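## Task

Push down the lid of tip box B38 until it latches closed, while the lids of the other two boxes stay fully open. All three boxes must remain lying flat within the locators of their holder plates, and the result must hold without the robot supporting anything. At the end, release and move the grippers away.

## Robot and tools

Setup. Two arms, left_arm and right_arm, each with a parallel two-finger gripper. Three holder plates H1, H2, H3 sit left to right as seen by the robot, each carrying a loose tip box between locators. The box ID is printed on a white sticker on the front wall. A lid latches once its front edge is pushed fully down. Either arm may be used; the idle one can be parked out of the way. Nothing may leave the table, and the arms must not collide or shove each other hard. Parts being held may occasionally get a brief external tug.

Frame. All poses use one scene frame: origin on the tabletop midway between the arms, +z up, +x outward over the table, +y toward left_arm. The arm names do not correspond to image sides. Orientations are quaternions in w, x, y, z order. On the gripper, fingers point along its +z axis and close along its y axis. end_effector_position is the point between the pads when shut; fingertips extend about 33 mm past it when closed and about 9 mm when fully open, and closing pushes the tips roughly 24 mm farther out, so keep clearance above surfaces. Reported hand positions may be a bit off, more so at long reach.

The row. Every moving command is built from a row of 20 numbers covering both arms, even if one arm stays still: left x, y, z (metres), qw, qx, qy, qz, then left gripper position, force_limit, speed; then the same ten for the right arm. The pose part is an absolute target in the scene frame, not an offset. The three gripper numbers each lie in [-1, 1]: position +1 is fully open (140 mm), about -0.8 is pads touching, -1 closes until blocked; force_limit roughly 14 N at -1, 60 N at 0, 107 N at +1; speed roughly 30 mm/s at -1, 140 at 0, 250 at +1. Gripper numbers are commands, so to leave a gripper alone repeat its previous three values. To hold an arm still, resend the exact pose from the last result before it stopped, plus its gripper values; to keep an orientation, reuse the same quaternion rather than the slightly drifted reported one.

execute_actions(actions): a list of actions; each action is a table of up to 15 rows, one row per 1/30 s control step, and a short table repeats its final row to fill 15 steps. An empty list just returns state and images. A target more than 0.6 m from the gripper's current position along any of its own axes gets the action refused for both arms; a malformed action, or a first action failing that check against the last reported state, rejects the entire call. Per step the commanded pose is clipped to within 70 mm and 16 degrees of the measured pose, so distant targets need several actions; the controller favours position over orientation when it cannot meet both.

move(target, speed, blocking): target is one 20-number row; each gripper travels in a straight line to its absolute pose, all paths finishing together, lasting 0.5 to 10 s (cut off at 10 s). speed is the top path speed in m/s, 0.002 to 0.5, default 0.25; rotation is capped at twice that in rad/s. Gripper values go out at the start. Paths ignore obstacles and the other arm, can lag, wander or overshoot speed near full extension. Faster contact hits harder, and aiming deeper past a contact presses harder. With blocking=false the result arrives after 0.5 s while motion continues; check with wait(0), and call wait or stop before issuing new rows or moves. The result adds a move: line with the outcome (done, off_target, moving, held, fault) and any limits (paced = pose clipped; held = a check blocked steps, after which the arm may jump fast), plus each gripper's distance to its target.

wait(seconds): 0 to 10, lets time run with last commands held; returns early if a running move ends. stop(): brakes a running move (needs room); fingers keep moving. zoom_image(camera, region): enlarges [x0, y0, x1, y1] pixels (max 504x504) of cam_head_left, cam_head_right, cam_left_wrist or cam_right_wrist. finished_scene(scene): ends the current scene by its number once the goal holds on its own; irreversible, and its result gives the next task.

Results. State line lists each gripper's position and quaternion; Hand target lines show where the controller is steering. object_status: 0 moving, 1 blocked while opening, 2 blocked while closing (a grip), 3 reached command or pads met. position_measured is in counts: 3 open, 230 pads touching. To squeeze harder during status 2, raise force_limit and nudge position (e.g. -1 to -0.98). "pose unreachable" means a clearance check altered that arm's command. Joint torques and external torque estimates are given per joint (waist, shoulder, upper arm roll, elbow, forearm roll, wrist pitch, wrist roll); load limits 35, 35, 32, 30, 12, 12, 12 N m. Reaching one triggers a TORQUE FAULT: the arm halts 10 s and the rest of the call is skipped. MOTOR HOT warns of heating under load; an OVER-TEMPERATURE FAULT brakes the arm until cool. Camera calibration lines give K and world-to-camera transforms for projecting points.

Avoid: slamming the lid or pressing so hard a box lifts or slides out of its locators, touching the open lids of the other boxes, drops, and leaving the gripper on the lid at the end.

Each tool is called as a command line: name --argument value for each argument, lists and objects as JSON in quotes; but a table of rows of numbers goes row by row, as --pt "numbers of a row", without its own name.

## Session

I'll start by looking at the current state.

execute_actions --actions '[]'

Scene clock: 0.00 s.
left_arm: end_effector_position=(+0.0257, +0.5519, +0.1311) position_measured=3 object_status=3 end_effector_quat_wxyz=(+0.637, +0.718, -0.195, +0.201) | right_arm: end_effector_position=(+0.3208, +0.2305, +0.1148) position_measured=3 object_status=3 end_effector_quat_wxyz=(-0.154, +0.822, +0.517, +0.184)
Joint positions: left_arm=[ 1.312  0.622 -0.009 -1.988 -0.151  1.153  0.489] | right_arm=[ 0.847  0.226  0.153 -2.275  0.461  2.949 -2.129]
Joint velocities: left_arm=[-0.    -0.001  0.001 -0.002 -0.001  0.     0.002] | right_arm=[-0.    -0.    -0.001 -0.     0.    -0.001  0.003]
Joint torques (N m, as the joint torque sensors report them, + toward a larger angle): no reading
External joint torques (N m, as the arm's controller estimates them; a push from outside toward a larger angle lowers the number): no reading
Hand target (left_arm): +0.026, +0.552, +0.131; +0.637, +0.718, -0.195, +0.201
Hand target (right_arm): +0.321, +0.231, +0.115; -0.154, +0.822, +0.517, +0.184

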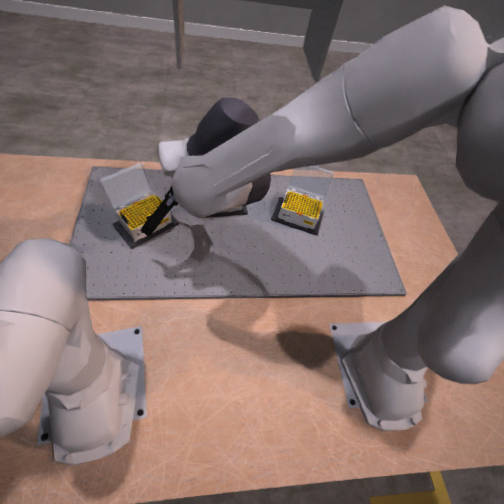

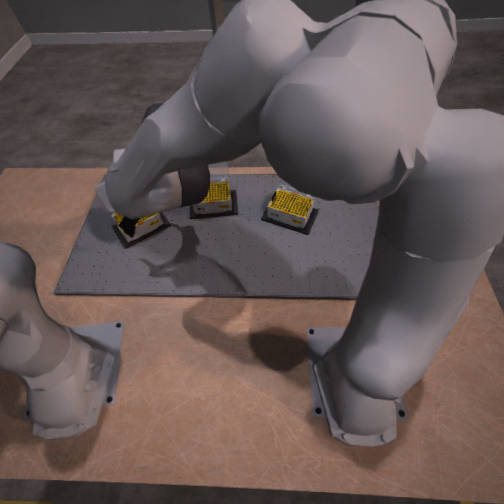

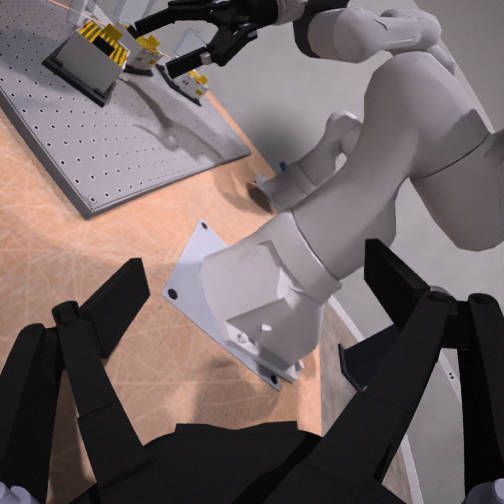

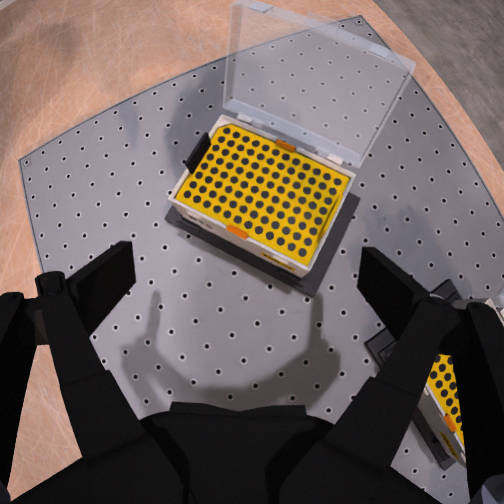

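zoom_image --camera "cam_head_left" --region '[260, 160, 350, 250]'

zoom_image --camera "cam_head_right" --region '[100, 160, 330, 260]'

zoom_image --camera "cam_head_left" --region '[90, 150, 200, 260]'

Region (260, 160, 350, 250) of cam_head_left's 504x504 image, scaled by 5.600, with more detail than that image has.

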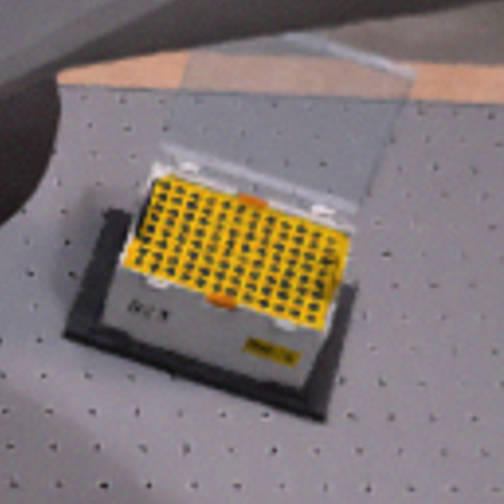

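Region (100, 160, 330, 260) of cam_head_right's 504x504 image, scaled by 2.191, with more detail than that image has; it fills the top 219 rows of this view, and the rest is white.

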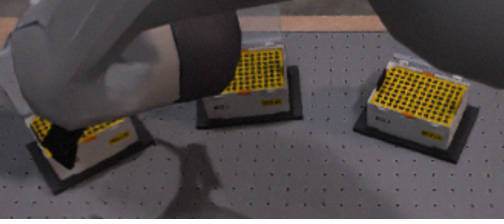

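Region (90, 150, 200, 260) of cam_head_left's 504x504 image, scaled by 4.582, with more detail than that image has.

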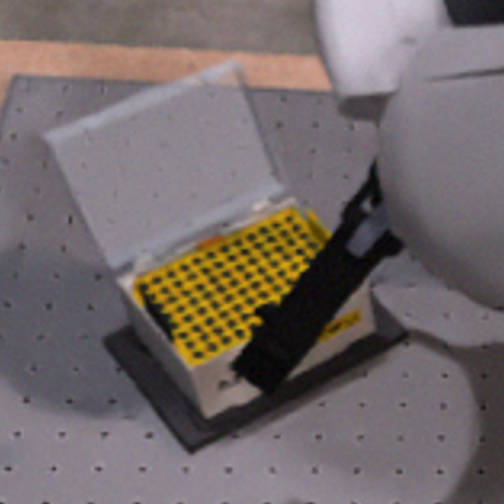

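zoom_image --camera "cam_head_left" --region '[275, 205, 305, 235]'

zoom_image --camera "cam_head_right" --region '[188, 195, 238, 225]'

zoom_image --camera "cam_left_wrist" --region '[40, 10, 220, 120]'

Region (275, 205, 305, 235) of cam_head_left's 504x504 image, scaled by 16.800, with more detail than that image has.

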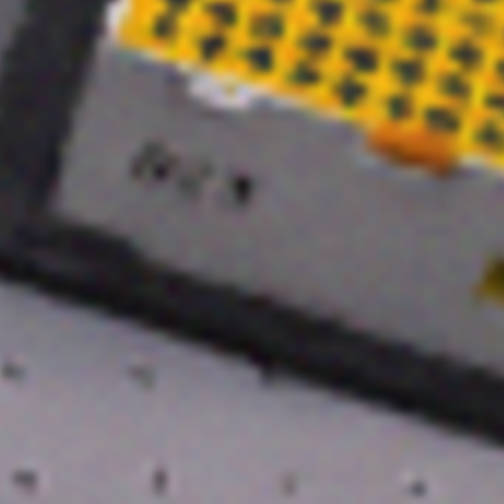

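Region (188, 195, 238, 225) of cam_head_right's 504x504 image, scaled by 10.080, with more detail than that image has; it fills the top 302 rows of this view, and the rest is white.

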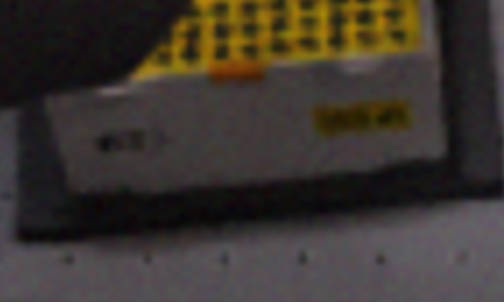

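Region (40, 10, 220, 120) of cam_left_wrist's 504x504 image, scaled by 2.800, with more detail than that image has.

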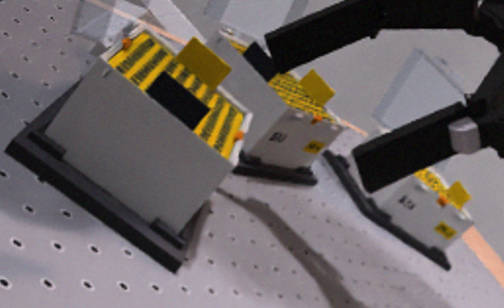

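zoom_image --camera "cam_left_wrist" --region '[120, 40, 170, 80]'

zoom_image --camera "cam_left_wrist" --region '[165, 65, 215, 105]'

zoom_image --camera "cam_right_wrist" --region '[160, 180, 330, 300]'

zoom_image --camera "cam_right_wrist" --region '[360, 270, 504, 480]'

Region (120, 40, 170, 80) of cam_left_wrist's 504x504 image, scaled by 10.080, with more detail than that image has; it fills the top 403 rows of this view, and the rest is white.

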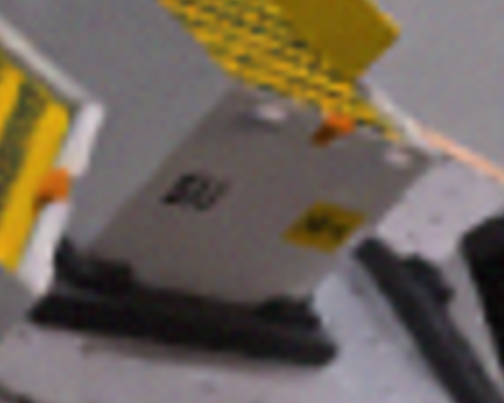

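Region (165, 65, 215, 105) of cam_left_wrist's 504x504 image, scaled by 10.080, with more detail than that image has; it fills the top 403 rows of this view, and the rest is white.

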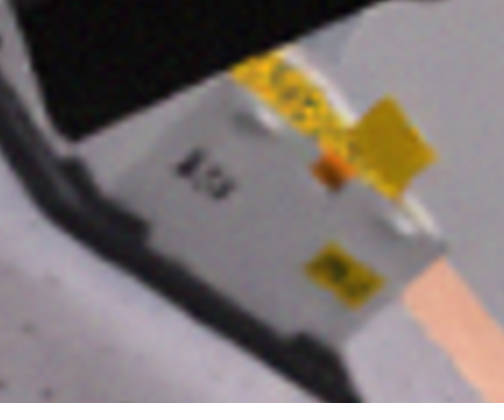

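Region (160, 180, 330, 300) of cam_right_wrist's 504x504 image, scaled by 2.965, with more detail than that image has; it fills the top 356 rows of this view, and the rest is white.

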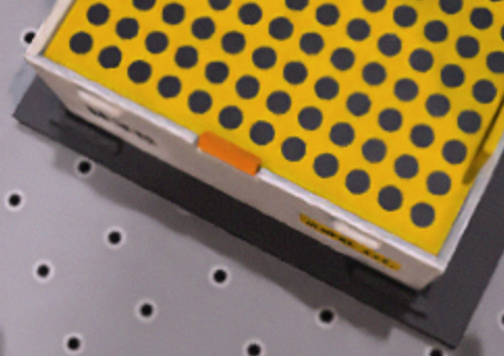

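Region (360, 270, 504, 480) of cam_right_wrist's 504x504 image, scaled by 2.400, with more detail than that image has; it fills the left 346 columns of this view, and the rest is white.

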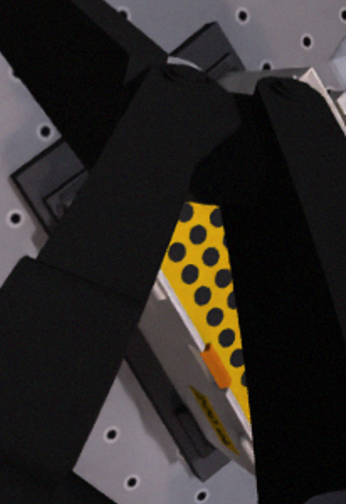

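move --target '[0.0257, 0.5519, 0.1311, 0.637, 0.718, -0.195, 0.201, 1, 0, 0, 0.15, 0.05, 0.15, 0, 0.866, 0, 0.5, 1, 0, 0]' --speed 0.3

Scene clock: 20.63 s.
left_arm: end_effector_position=(+0.0257, +0.5519, +0.1311) position_measured=3 object_status=3 end_effector_quat_wxyz=(+0.637, +0.718, -0.195, +0.201) | right_arm: end_effector_position=(+0.1576, +0.0454, +0.1456) position_measured=3 object_status=3 end_effector_quat_wxyz=(-0.000, +0.868, +0.006, +0.497)
Joint positions: left_arm=[ 1.312  0.622 -0.009 -1.988 -0.151  1.153  0.489] | right_arm=[ 1.662  0.489  0.201 -2.355  1.951  4.369 -1.864]
Joint velocities: left_arm=[-0.001 -0.001  0.    -0.     0.001 -0.001 -0.   ] | right_arm=[ 0.001 -0.    -0.002  0.002  0.002  0.008  0.026]
Joint torques (N m, as the joint torque sensors report them, + toward a larger angle): left_arm=[  0.42 -37.86  -0.09  13.33   0.07  -2.25   0.06] | right_arm=[  1.56 -35.52   0.66  12.69  -0.11   3.81   0.24]
External joint torques (N m, as the arm's controller estimates them; a push from outside toward a larger angle lowers the number): left_arm=[ 0.47  2.24 -0.15 -0.33 -0.07 -0.16  0.  ] | right_arm=[ 1.59 -1.34 -0.27  1.56  0.83  0.57  0.22]
Hand target (left_arm): +0.026, +0.552, +0.131; +0.637, +0.718, -0.195, +0.201
Hand target (right_arm): +0.158, +0.044, +0.147; -0.002, +0.867, -0.002, +0.499
Off the commanded pose (left_arm): 0.000 m, 0 deg.
Off the commanded pose (right_arm): 0.010 m, 1 deg.
move: off_target (right_arm)
camera_calibration (this result's frames):
cam_left_wrist: T_world_to_cam=[[-0.623873, -0.121545, 0.772017, -0.0154858], [-0.74742, 0.381429, -0.543944, -0.105223], [-0.228356, -0.916372, -0.328808, 0.730146], [0, 0, 0, 1]] pos_world=[0.0784264, 0.707338, 0.194798]
cam_right_wrist: T_world_to_cam=[[0.000804885, -0.999678, 0.0253732, 0.0366392], [-0.748164, -0.0174374, -0.663285, 0.233863], [0.663513, -0.0184494, -0.747937, 0.177907], [0, 0, 0, 1]] pos_world=[0.0568949, 0.0439876, 0.287251]

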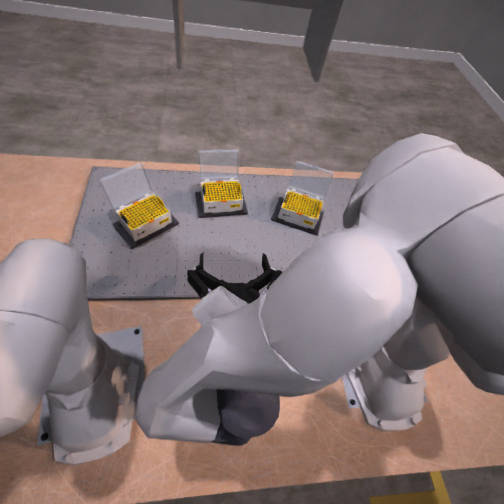

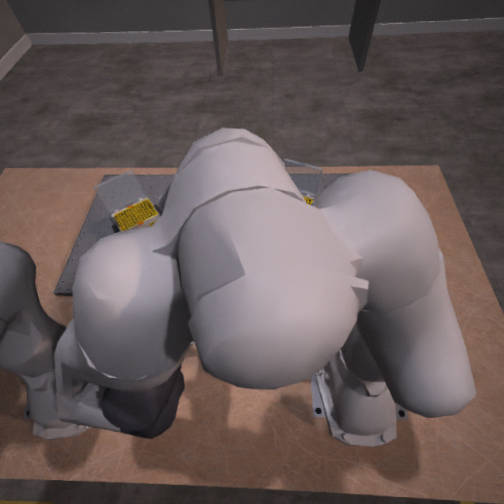

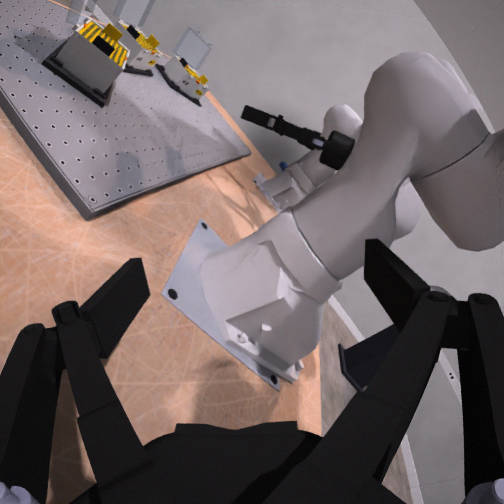

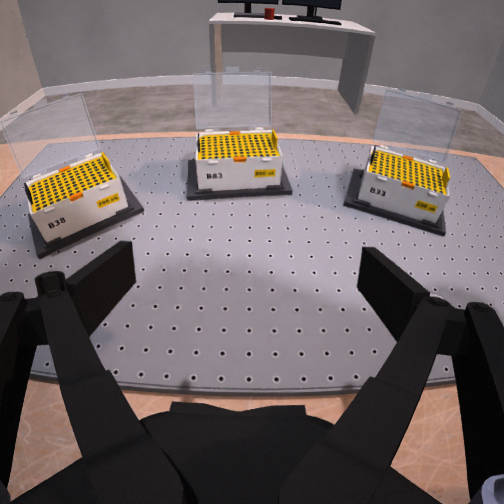

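zoom_image --camera "cam_right_wrist" --region '[0, 80, 160, 270]'

zoom_image --camera "cam_right_wrist" --region '[180, 60, 470, 240]'

zoom_image --camera "cam_head_left" --region '[90, 150, 190, 250]'

zoom_image --camera "cam_head_right" --region '[80, 155, 180, 255]'

zoom_image --camera "cam_left_wrist" --region '[30, 0, 230, 120]'

Region (0, 80, 160, 270) of cam_right_wrist's 504x504 image, scaled by 2.653, with more detail than that image has; it fills the left 424 columns of this view, and the rest is white.

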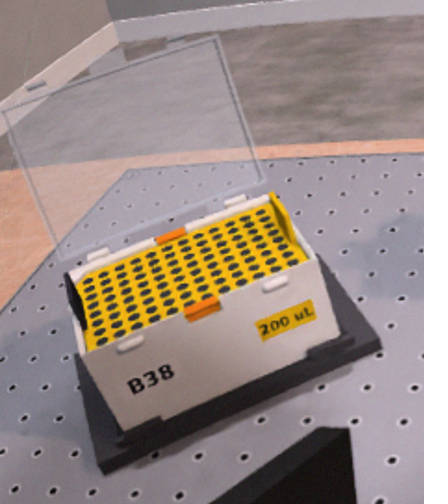

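Region (180, 60, 470, 240) of cam_right_wrist's 504x504 image, scaled by 1.738, with more detail than that image has; it fills the top 313 rows of this view, and the rest is white.

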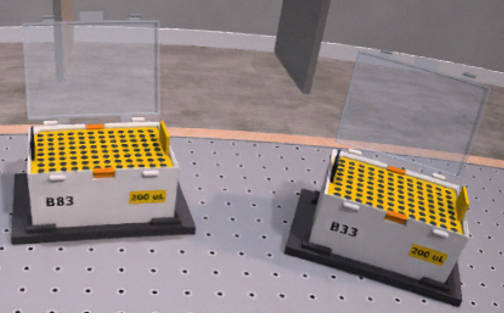

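Region (90, 150, 190, 250) of cam_head_left's 504x504 image, scaled by 5.040, with more detail than that image has.

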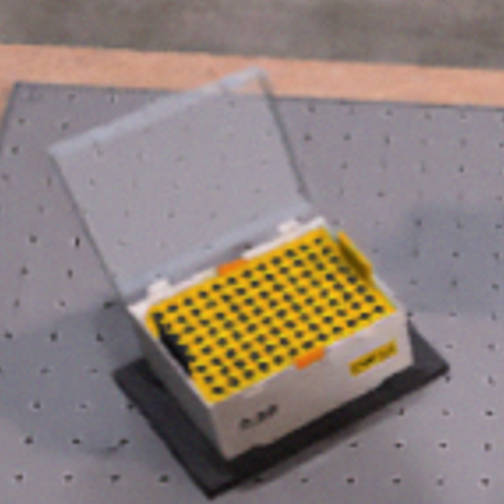

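Region (80, 155, 180, 255) of cam_head_right's 504x504 image, scaled by 5.040, with more detail than that image has.

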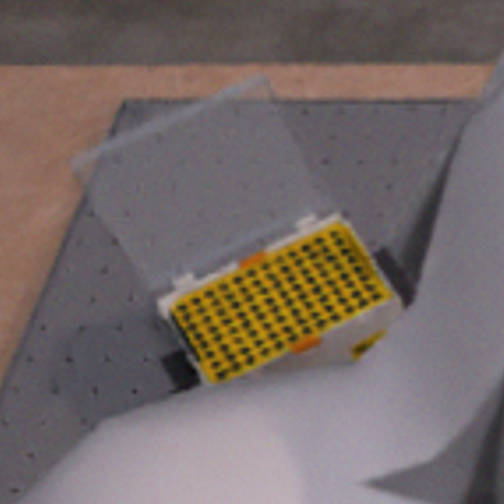

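Region (30, 0, 230, 120) of cam_left_wrist's 504x504 image, scaled by 2.520, with more detail than that image has; it fills the top 302 rows of this view, and the rest is white.

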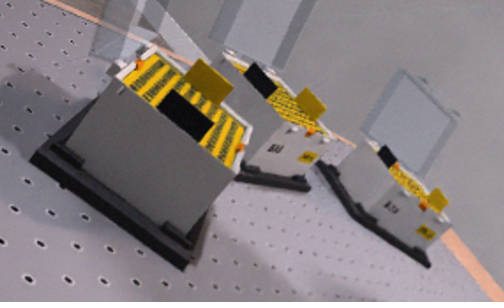

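move --target '[0.41, 0.335, 0.28, 0, 0.895, -0.446, 0, -0.2, 0, 0, 0.28, -0.22, 0.33, -0.233, 0.733, 0.562, 0.304, 1, 0, 0]' --speed 0.3

Scene clock: 49.80 s.
left_arm: end_effector_position=(+0.4113, +0.3299, +0.2826) position_measured=154 object_status=3 end_effector_quat_wxyz=(-0.006, +0.897, -0.442, +0.001) | right_arm: end_effector_position=(+0.2879, -0.2118, +0.3329) position_measured=3 object_status=3 end_effector_quat_wxyz=(-0.040, +0.867, +0.134, +0.478)
Joint positions: left_arm=[ 1.04  -0.704 -1.006 -2.216 -0.584  1.763 -0.205] | right_arm=[ 1.755 -1.196 -0.304 -3.047  1.816  4.502 -3.007]
Joint velocities: left_arm=[-0.001 -0.     0.    -0.001 -0.    -0.    -0.007] | right_arm=[-0.001  0.032  0.004  0.001  0.     0.    -0.002]
Joint torques (N m, as the joint torque sensors report them, + toward a larger angle): left_arm=[ 0.26  2.62 15.58 20.59  0.24  2.03 -0.28] | right_arm=[-0.65  9.91  8.93 18.75 -3.37  2.43 -0.34]
External joint torques (N m, as the arm's controller estimates them; a push from outside toward a larger angle lowers the number): left_arm=[ 0.27 -0.51 -0.44  0.32 -0.56 -0.48 -0.27] | right_arm=[-0.64  0.48  2.07 -0.62 -0.55  0.7  -0.37]
Hand target (left_arm): +0.411, +0.328, +0.283; -0.005, +0.899, -0.439, +0.001
Hand target (right_arm): +0.289, -0.213, +0.335; -0.035, +0.866, +0.136, +0.480
Off the commanded pose (left_arm): 0.006 m, 1 deg.
Off the commanded pose (right_arm): 0.012 m, 60 deg; orientation clipped at the last step of the last action.
joint sent to its limit (right arm) — the command would take joint 4 (elbow) past its lower limit, joint 6 (wrist pitch) past its upper limit and joint 7 (wrist roll) past its lower limit, so those joints were sent only as far as their limits.
move: off_target (left_arm, right_arm); limits=paced
camera_calibration (this result's frames):
cam_left_wrist: T_world_to_cam=[[-0.853468, -0.520667, -0.0223377, 0.531703], [-0.493667, 0.793989, 0.354789, -0.144305], [-0.166991, 0.313828, -0.93468, 0.404694], [0, 0, 0, 1]] pos_world=[0.450133, 0.264413, 0.441334]
cam_right_wrist: T_world_to_cam=[[0.261437, -0.961977, 0.0790572, -0.310321], [-0.734159, -0.251358, -0.630737, 0.386737], [0.626627, 0.106857, -0.771959, 0.271924], [0, 0, 0, 1]] pos_world=[0.194662, -0.230369, 0.478376]

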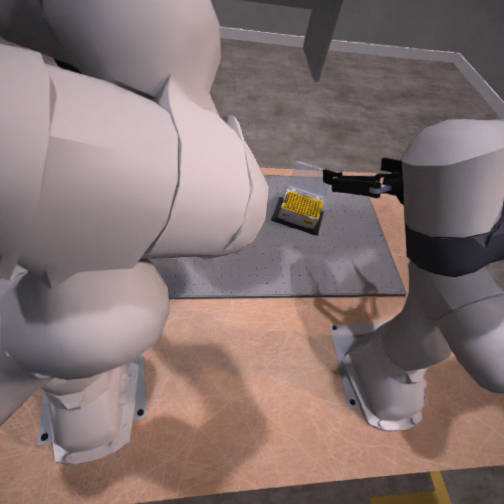

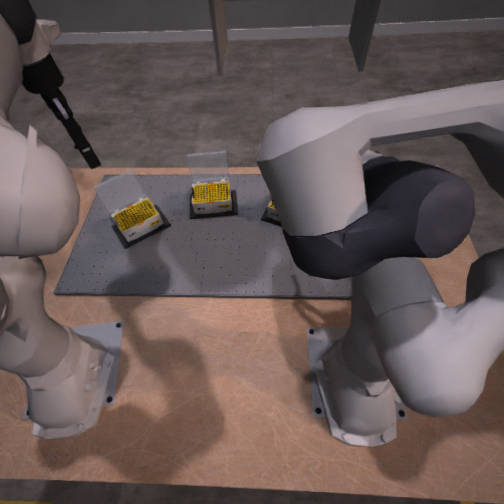

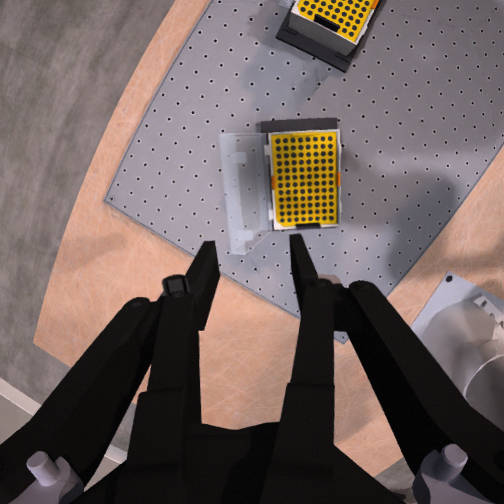

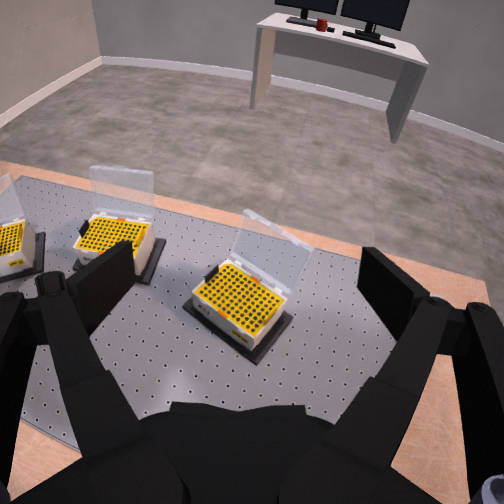

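zoom_image --camera "cam_left_wrist" --region '[190, 105, 360, 275]'

zoom_image --camera "cam_head_right" --region '[60, 130, 190, 260]'

zoom_image --camera "cam_right_wrist" --region '[170, 195, 330, 370]'

Region (190, 105, 360, 275) of cam_left_wrist's 504x504 image, scaled by 2.965, with more detail than that image has.

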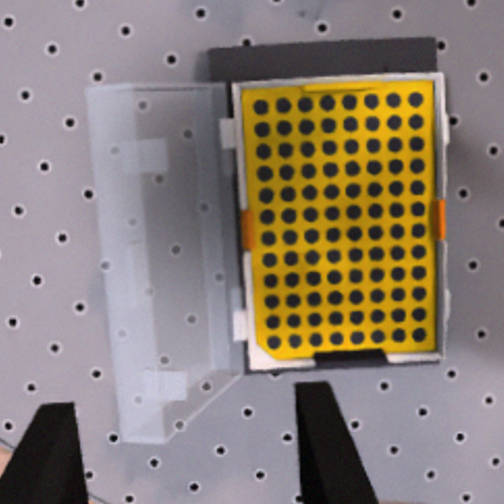

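Region (60, 130, 190, 260) of cam_head_right's 504x504 image, scaled by 3.877, with more detail than that image has.

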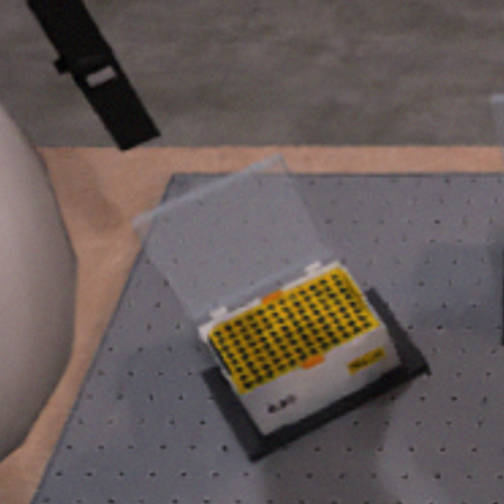

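Region (170, 195, 330, 370) of cam_right_wrist's 504x504 image, scaled by 2.880, with more detail than that image has; it fills the left 461 columns of this view, and the rest is white.

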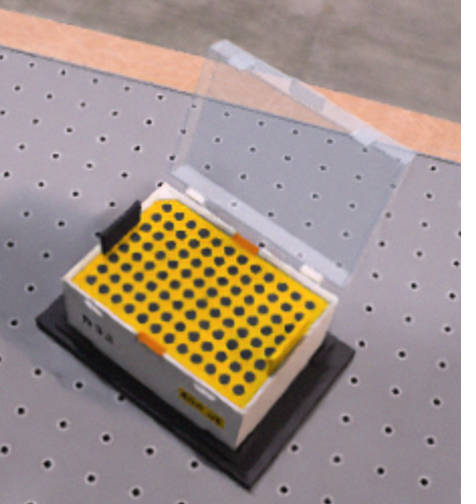

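move --target '[0.4384, 0.3201, 0.205, 0, 0.891, -0.454, 0, -0.2, 0, 0, 0.2879, -0.2118, 0.3329, -0.040, 0.867, 0.134, 0.478, 1, 0, 0]' --speed 0.15

Scene clock: 71.83 s.
left_arm: end_effector_position=(+0.4367, +0.3177, +0.2057) position_measured=154 object_status=3 end_effector_quat_wxyz=(+0.001, +0.892, -0.453, -0.001) | right_arm: end_effector_position=(+0.2881, -0.2123, +0.3330) position_measured=3 object_status=3 end_effector_quat_wxyz=(-0.039, +0.867, +0.134, +0.478)
Joint positions: left_arm=[ 1.157 -0.624 -1.233 -2.266 -0.636  1.949 -0.201] | right_arm=[ 1.753 -1.194 -0.303 -3.047  1.816  4.502 -3.007]
Joint velocities: left_arm=[-0.001  0.006  0.001  0.001 -0.001  0.016  0.001] | right_arm=[-0.003 -0.001  0.001  0.     0.001  0.     0.001]
Joint torques (N m, as the joint torque sensors report them, + toward a larger angle): left_arm=[ 0.96  6.55 15.21 18.95  0.05  3.1   0.33] | right_arm=[-0.52  8.54  8.9  19.21 -2.51  1.35 -0.08]
External joint torques (N m, as the arm's controller estimates them; a push from outside toward a larger angle lowers the number): left_arm=[ 1.02  1.55 -0.85 -0.91 -0.7   0.6   0.33] | right_arm=[-0.47 -1.05  2.01 -0.18  0.31 -0.39 -0.1 ]
Hand target (left_arm): +0.439, +0.317, +0.206; +0.001, +0.890, -0.455, +0.002
Hand target (right_arm): +0.288, -0.212, +0.333; -0.040, +0.867, +0.134, +0.478
Off the commanded pose (left_arm): 0.003 m, 0 deg.
Off the commanded pose (right_arm): 0.001 m, 0 deg.
joint sent to its limit (right arm) — the command would take joint 4 (elbow) past its lower limit, so that joint was sent only as far as its limit.
move: done
camera_calibration (this result's frames):
cam_left_wrist: T_world_to_cam=[[-0.86659, -0.498943, -0.00879304, 0.541412], [-0.470009, 0.810162, 0.350326, -0.109363], [-0.167669, 0.307722, -0.936586, 0.343551], [0, 0, 0, 1]] pos_world=[0.475384, 0.253017, 0.364838]
cam_right_wrist: T_world_to_cam=[[0.260206, -0.962177, 0.0806746, -0.31105], [-0.733999, -0.251398, -0.630907, 0.386797], [0.627326, 0.104951, -0.771652, 0.27123], [0, 0, 0, 1]] pos_world=[0.194696, -0.230511, 0.478422]

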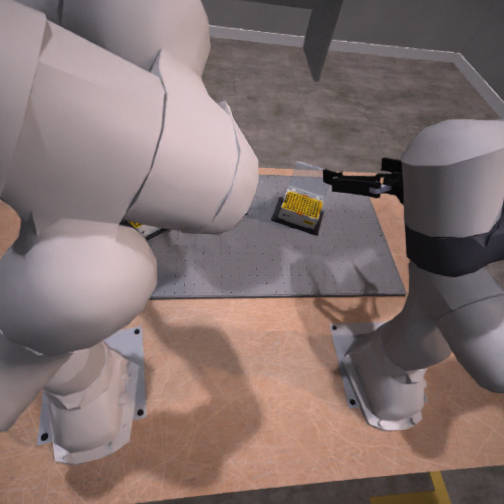

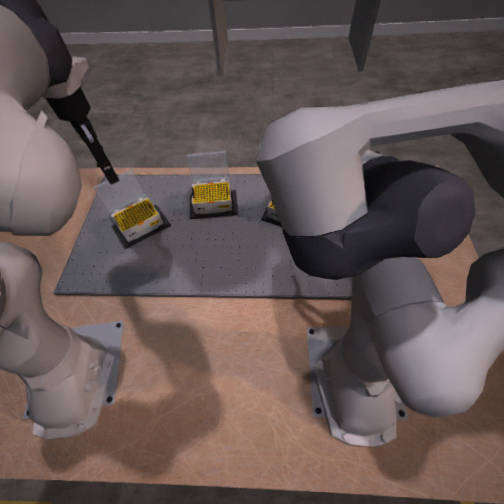

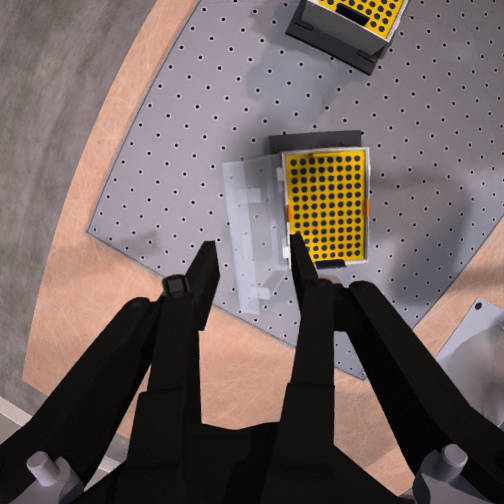

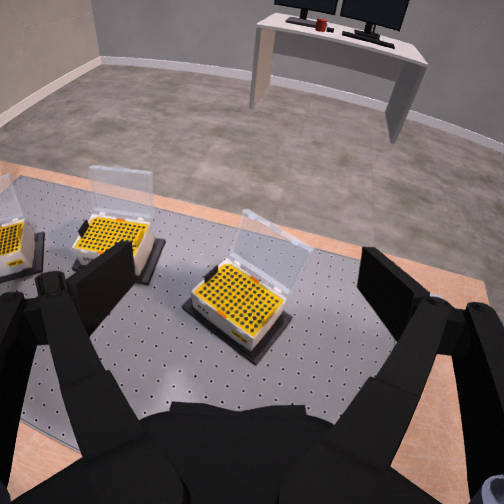

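zoom_image --camera "cam_left_wrist" --region '[190, 130, 380, 320]'

Region (190, 130, 380, 320) of cam_left_wrist's 504x504 image, scaled by 2.653, with more detail than that image has.

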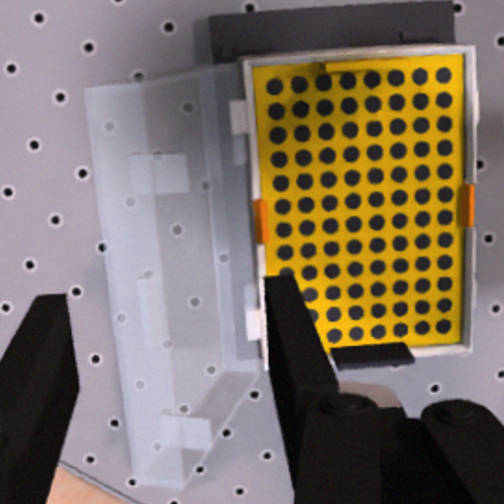

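move --target '[0.4401, 0.3212, 0.152, 0, 0.891, -0.454, 0, -0.2, 0, 0, 0.2879, -0.2118, 0.3329, -0.040, 0.867, 0.134, 0.478, 1, 0, 0]' --speed 0.1

Scene clock: 75.80 s.
left_arm: end_effector_position=(+0.4396, +0.3193, +0.1530) position_measured=154 object_status=3 end_effector_quat_wxyz=(+0.001, +0.892, -0.453, -0.001) | right_arm: end_effector_position=(+0.2881, -0.2123, +0.3330) position_measured=3 object_status=3 end_effector_quat_wxyz=(-0.039, +0.867, +0.134, +0.478)
Joint positions: left_arm=[ 1.241 -0.591 -1.378 -2.325 -0.678  2.082 -0.185] | right_arm=[ 1.753 -1.195 -0.303 -3.047  1.816  4.502 -3.007]
Joint velocities: left_arm=[ 0.001  0.006  0.    -0.     0.     0.015  0.003] | right_arm=[ 0.001 -0.    -0.     0.001 -0.001  0.001 -0.   ]
Joint torques (N m, as the joint torque sensors report them, + toward a larger angle): left_arm=[ 1.27  9.11 14.38 17.07  0.06  3.09  0.21] | right_arm=[-0.87  8.61  9.46 19.48 -2.6   1.36 -0.07]
External joint torques (N m, as the arm's controller estimates them; a push from outside toward a larger angle lowers the number): left_arm=[ 1.11  2.17 -1.47 -1.79 -0.65  0.58  0.21] | right_arm=[-0.88 -1.    2.58  0.1   0.21 -0.38 -0.09]
Hand target (left_arm): +0.441, +0.319, +0.152; +0.001, +0.891, -0.455, +0.001
Hand target (right_arm): +0.288, -0.212, +0.333; -0.040, +0.867, +0.134, +0.478
Off the commanded pose (left_arm): 0.002 m, 0 deg.
Off the commanded pose (right_arm): 0.001 m, 0 deg.
joint sent to its limit (right arm) — the command would take joint 4 (elbow) past its lower limit, so that joint was sent only as far as its limit.
move: done
camera_calibration (this result's frames):
cam_left_wrist: T_world_to_cam=[[-0.866088, -0.4998, -0.00955998, 0.544418], [-0.470938, 0.809362, 0.350927, -0.0902982], [-0.167656, 0.308436, -0.936354, 0.293937], [0, 0, 0, 1]] pos_world=[0.478269, 0.254523, 0.312122]
cam_right_wrist: T_world_to_cam=[[0.260117, -0.962206, 0.0806179, -0.311044], [-0.73403, -0.251294, -0.630913, 0.386832], [0.627327, 0.104935, -0.771653, 0.271226], [0, 0, 0, 1]] pos_world=[0.194706, -0.230541, 0.478425]

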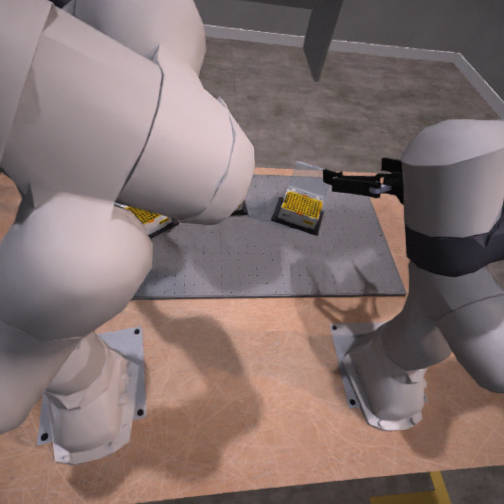

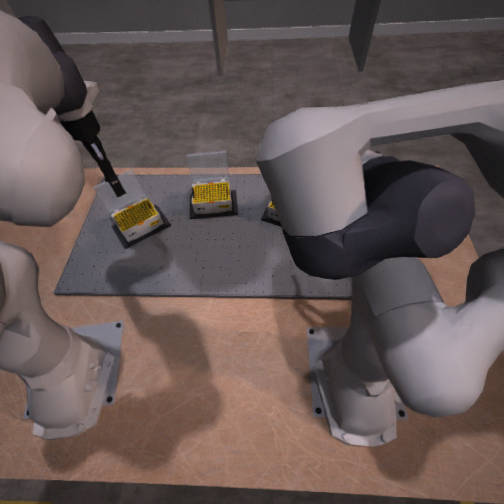

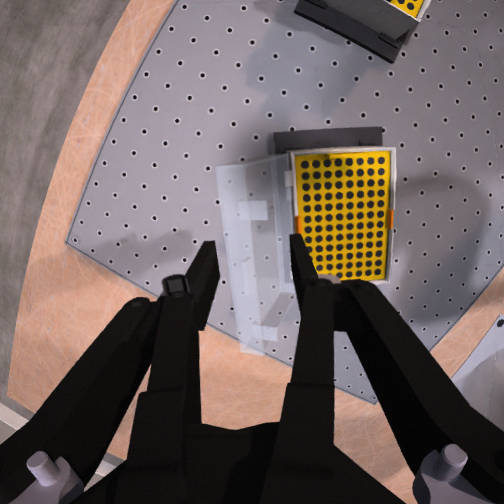

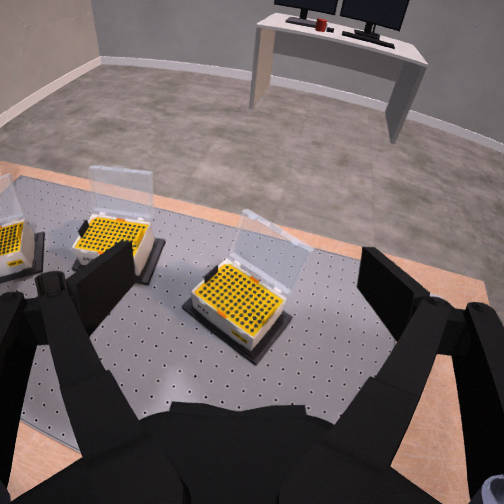

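move --target '[0.4020, 0.2937, 0.153, 0, 0.891, -0.454, 0, -0.4, -1, -1, 0.2879, -0.2118, 0.3329, -0.040, 0.867, 0.134, 0.478, 1, 0, 0]' --speed 0.05

Scene clock: 78.67 s.
left_arm: end_effector_position=(+0.4024, +0.2949, +0.1523) position_measured=179 object_status=3 end_effector_quat_wxyz=(-0.002, +0.889, -0.459, -0.002) | right_arm: end_effector_position=(+0.2881, -0.2123, +0.3330) position_measured=3 object_status=3 end_effector_quat_wxyz=(-0.039, +0.867, +0.134, +0.478)
Joint positions: left_arm=[ 1.037 -0.659 -1.25  -2.434 -0.716  2.067 -0.193] | right_arm=[ 1.753 -1.195 -0.303 -3.047  1.816  4.502 -3.007]
Joint velocities: left_arm=[-0.006  0.001  0.008 -0.005 -0.002 -0.003 -0.006] | right_arm=[-0.001  0.    -0.001  0.001 -0.001 -0.     0.001]
Joint torques (N m, as the joint torque sensors report them, + toward a larger angle): left_arm=[-0.5   3.25 16.11 16.73 -0.18  1.84 -0.3 ] | right_arm=[-0.47  8.67  8.75 19.09 -2.6   1.38 -0.16]
External joint torques (N m, as the arm's controller estimates them; a push from outside toward a larger angle lowers the number): left_arm=[-0.49 -1.39  0.39 -1.68 -0.89 -0.66 -0.3 ] | right_arm=[-0.47 -0.94  1.87 -0.28  0.22 -0.36 -0.19]
Hand target (left_arm): +0.401, +0.294, +0.152; -0.000, +0.891, -0.454, -0.002
Hand target (right_arm): +0.288, -0.212, +0.333; -0.040, +0.867, +0.134, +0.478
Off the commanded pose (left_arm): 0.001 m, 1 deg.
Off the commanded pose (right_arm): 0.001 m, 0 deg.
joint sent to its limit (right arm) — the command would take joint 4 (elbow) past its lower limit, so that joint was sent only as far as its limit.
move: done
camera_calibration (this result's frames):
cam_left_wrist: T_world_to_cam=[[-0.872794, -0.487919, -0.0128615, 0.499708], [-0.46018, 0.81382, 0.354869, -0.094075], [-0.16268, 0.315646, -0.934828, 0.290164], [0, 0, 0, 1]] pos_world=[0.440055, 0.228788, 0.311065]
cam_right_wrist: T_world_to_cam=[[0.260093, -0.962214, 0.0805955, -0.31104], [-0.734039, -0.251261, -0.630915, 0.386843], [0.627326, 0.104936, -0.771654, 0.271226], [0, 0, 0, 1]] pos_world=[0.194709, -0.23055, 0.478426]

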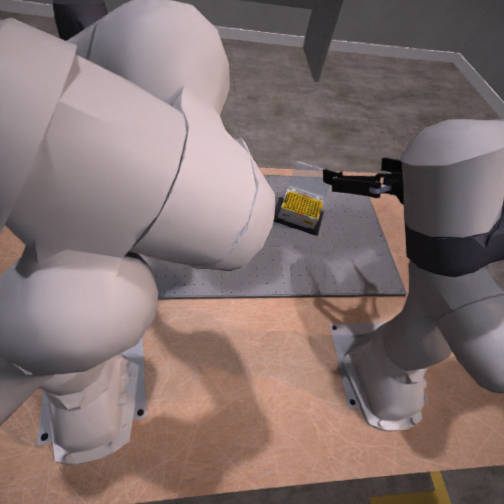

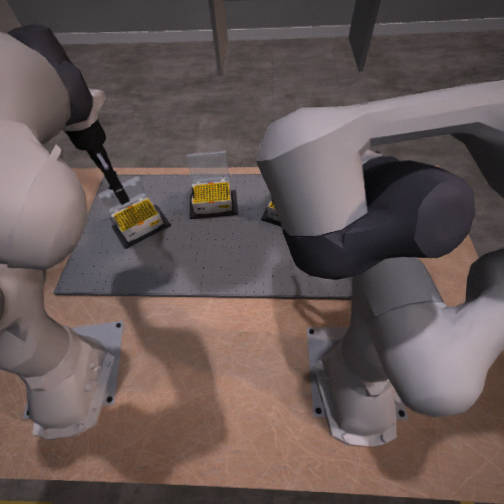

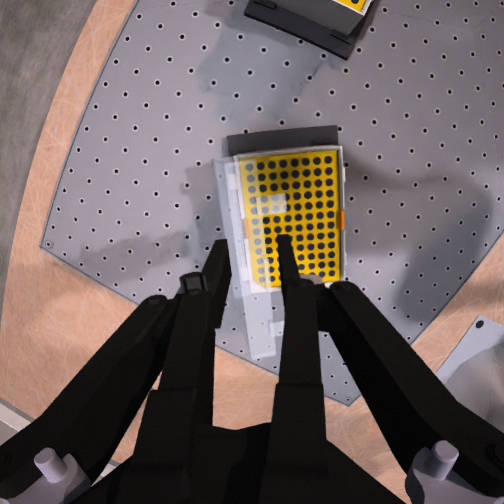

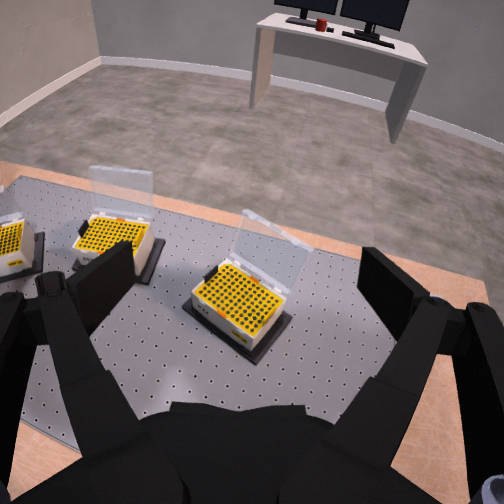

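zoom_image --camera "cam_left_wrist" --region '[170, 120, 370, 370]'

zoom_image --camera "cam_head_right" --region '[80, 150, 180, 250]'

Region (170, 120, 370, 370) of cam_left_wrist's 504x504 image, scaled by 2.016, with more detail than that image has; it fills the left 403 columns of this view, and the rest is white.

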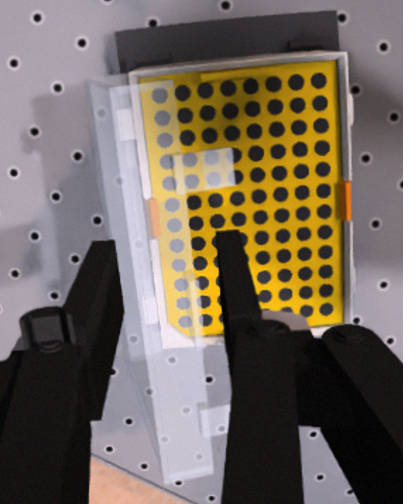

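Region (80, 150, 180, 250) of cam_head_right's 504x504 image, scaled by 5.040, with more detail than that image has.

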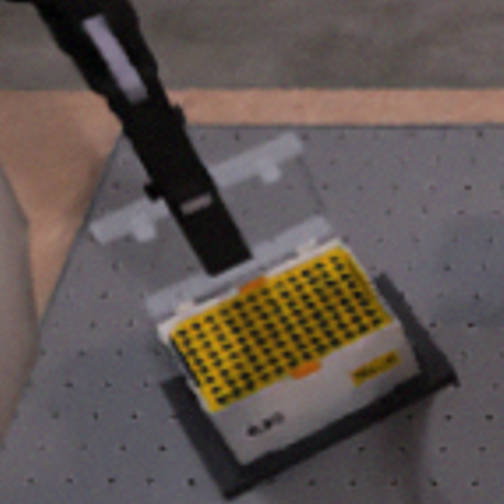

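move --target '[0.3906, 0.2854, 0.153, 0, 0.891, -0.454, 0, -0.35, -1, -1, 0.2879, -0.2118, 0.3329, -0.040, 0.867, 0.134, 0.478, 1, 0, 0]' --speed 0.04

zoom_image --camera "cam_left_wrist" --region '[170, 120, 370, 370]'

zoom_image --camera "cam_head_right" --region '[80, 150, 180, 250]'

Scene clock: 81.63 s.
left_arm: end_effector_position=(+0.3917, +0.2861, +0.1531) position_measured=173 object_status=3 end_effector_quat_wxyz=(-0.002, +0.889, -0.459, -0.000) | right_arm: end_effector_position=(+0.2881, -0.2123, +0.3330) position_measured=3 object_status=3 end_effector_quat_wxyz=(-0.039, +0.867, +0.134, +0.478)
Joint positions: left_arm=[ 0.977 -0.683 -1.216 -2.463 -0.73   2.059 -0.202] | right_arm=[ 1.753 -1.195 -0.303 -3.047  1.816  4.502 -3.007]
Joint velocities: left_arm=[-0.004 -0.002  0.006 -0.005 -0.    -0.003 -0.009] | right_arm=[-0.    -0.    -0.001 -0.    -0.001  0.001  0.   ]
Joint torques (N m, as the joint torque sensors report them, + toward a larger angle): left_arm=[ 0.5   3.18 16.69 15.69 -0.18  1.97 -0.35] | right_arm=[ 0.    9.3   8.62 19.24 -2.56  1.32 -0.03]
External joint torques (N m, as the arm's controller estimates them; a push from outside toward a larger angle lowers the number): left_arm=[ 0.47 -1.03  0.92 -2.58 -0.9  -0.55 -0.35] | right_arm=[ 0.03 -0.28  1.73 -0.13  0.26 -0.42 -0.06]
Hand target (left_arm): +0.390, +0.286, +0.153; -0.000, +0.891, -0.454, -0.001
Hand target (right_arm): +0.288, -0.212, +0.333; -0.040, +0.867, +0.134, +0.478
Off the commanded pose (left_arm): 0.001 m, 1 deg.
Off the commanded pose (right_arm): 0.001 m, 0 deg.
joint sent to its limit (right arm) — the command would take joint 4 (elbow) past its lower limit, so that joint was sent only as far as its limit.
move: done
camera_calibration (this result's frames):
cam_left_wrist: T_world_to_cam=[[-0.872996, -0.487519, -0.0142713, 0.486243], [-0.460608, 0.814477, 0.3528, -0.0918135], [-0.160373, 0.314566, -0.93559, 0.291453], [0, 0, 0, 1]] pos_world=[0.42894, 0.220152, 0.312011]
cam_right_wrist: T_world_to_cam=[[0.260071, -0.962222, 0.0805777, -0.311037], [-0.734047, -0.251233, -0.630918, 0.386852], [0.627326, 0.104935, -0.771654, 0.271226], [0, 0, 0, 1]] pos_world=[0.194712, -0.230558, 0.478427]

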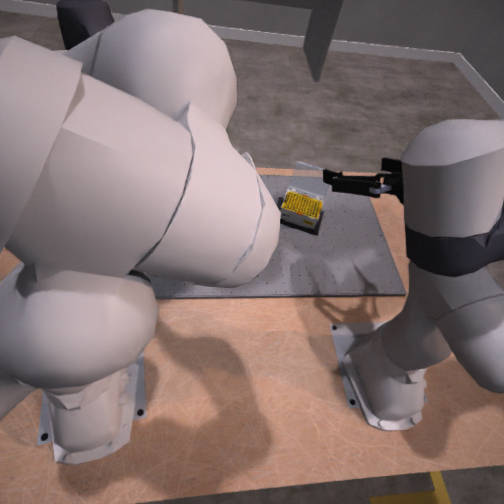

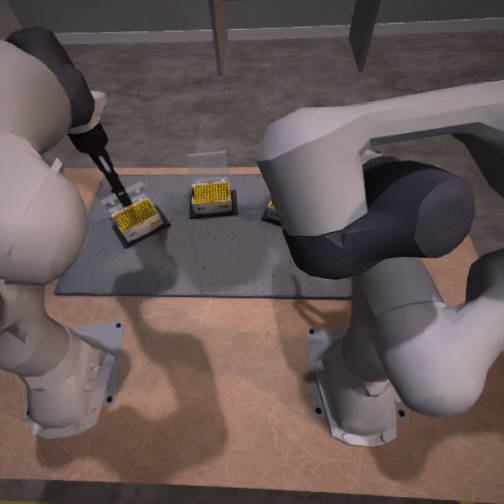

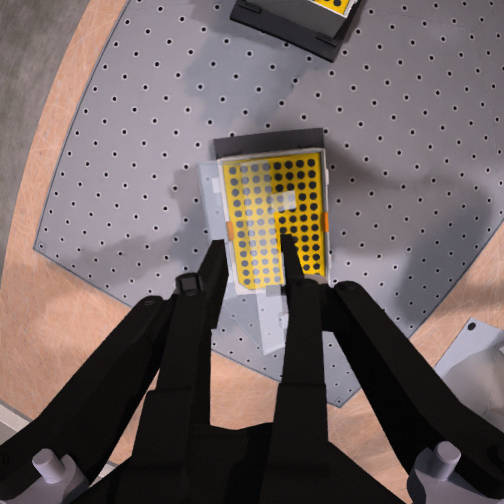

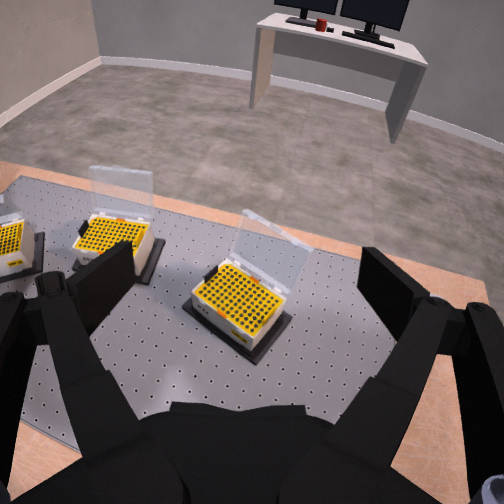

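Region (170, 120, 370, 370) of cam_left_wrist's 504x504 image, scaled by 2.016, with more detail than that image has; it fills the left 403 columns of this view, and the rest is white.

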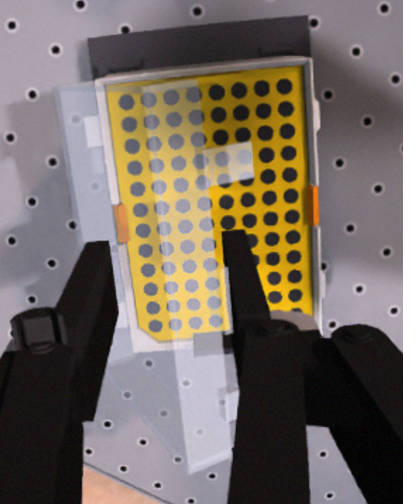

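Region (80, 150, 180, 250) of cam_head_right's 504x504 image, scaled by 5.040, with more detail than that image has.

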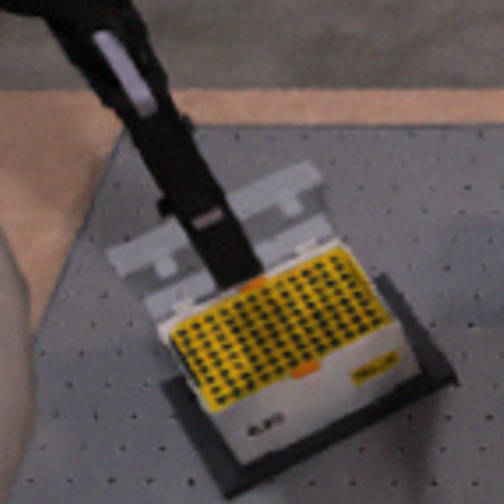

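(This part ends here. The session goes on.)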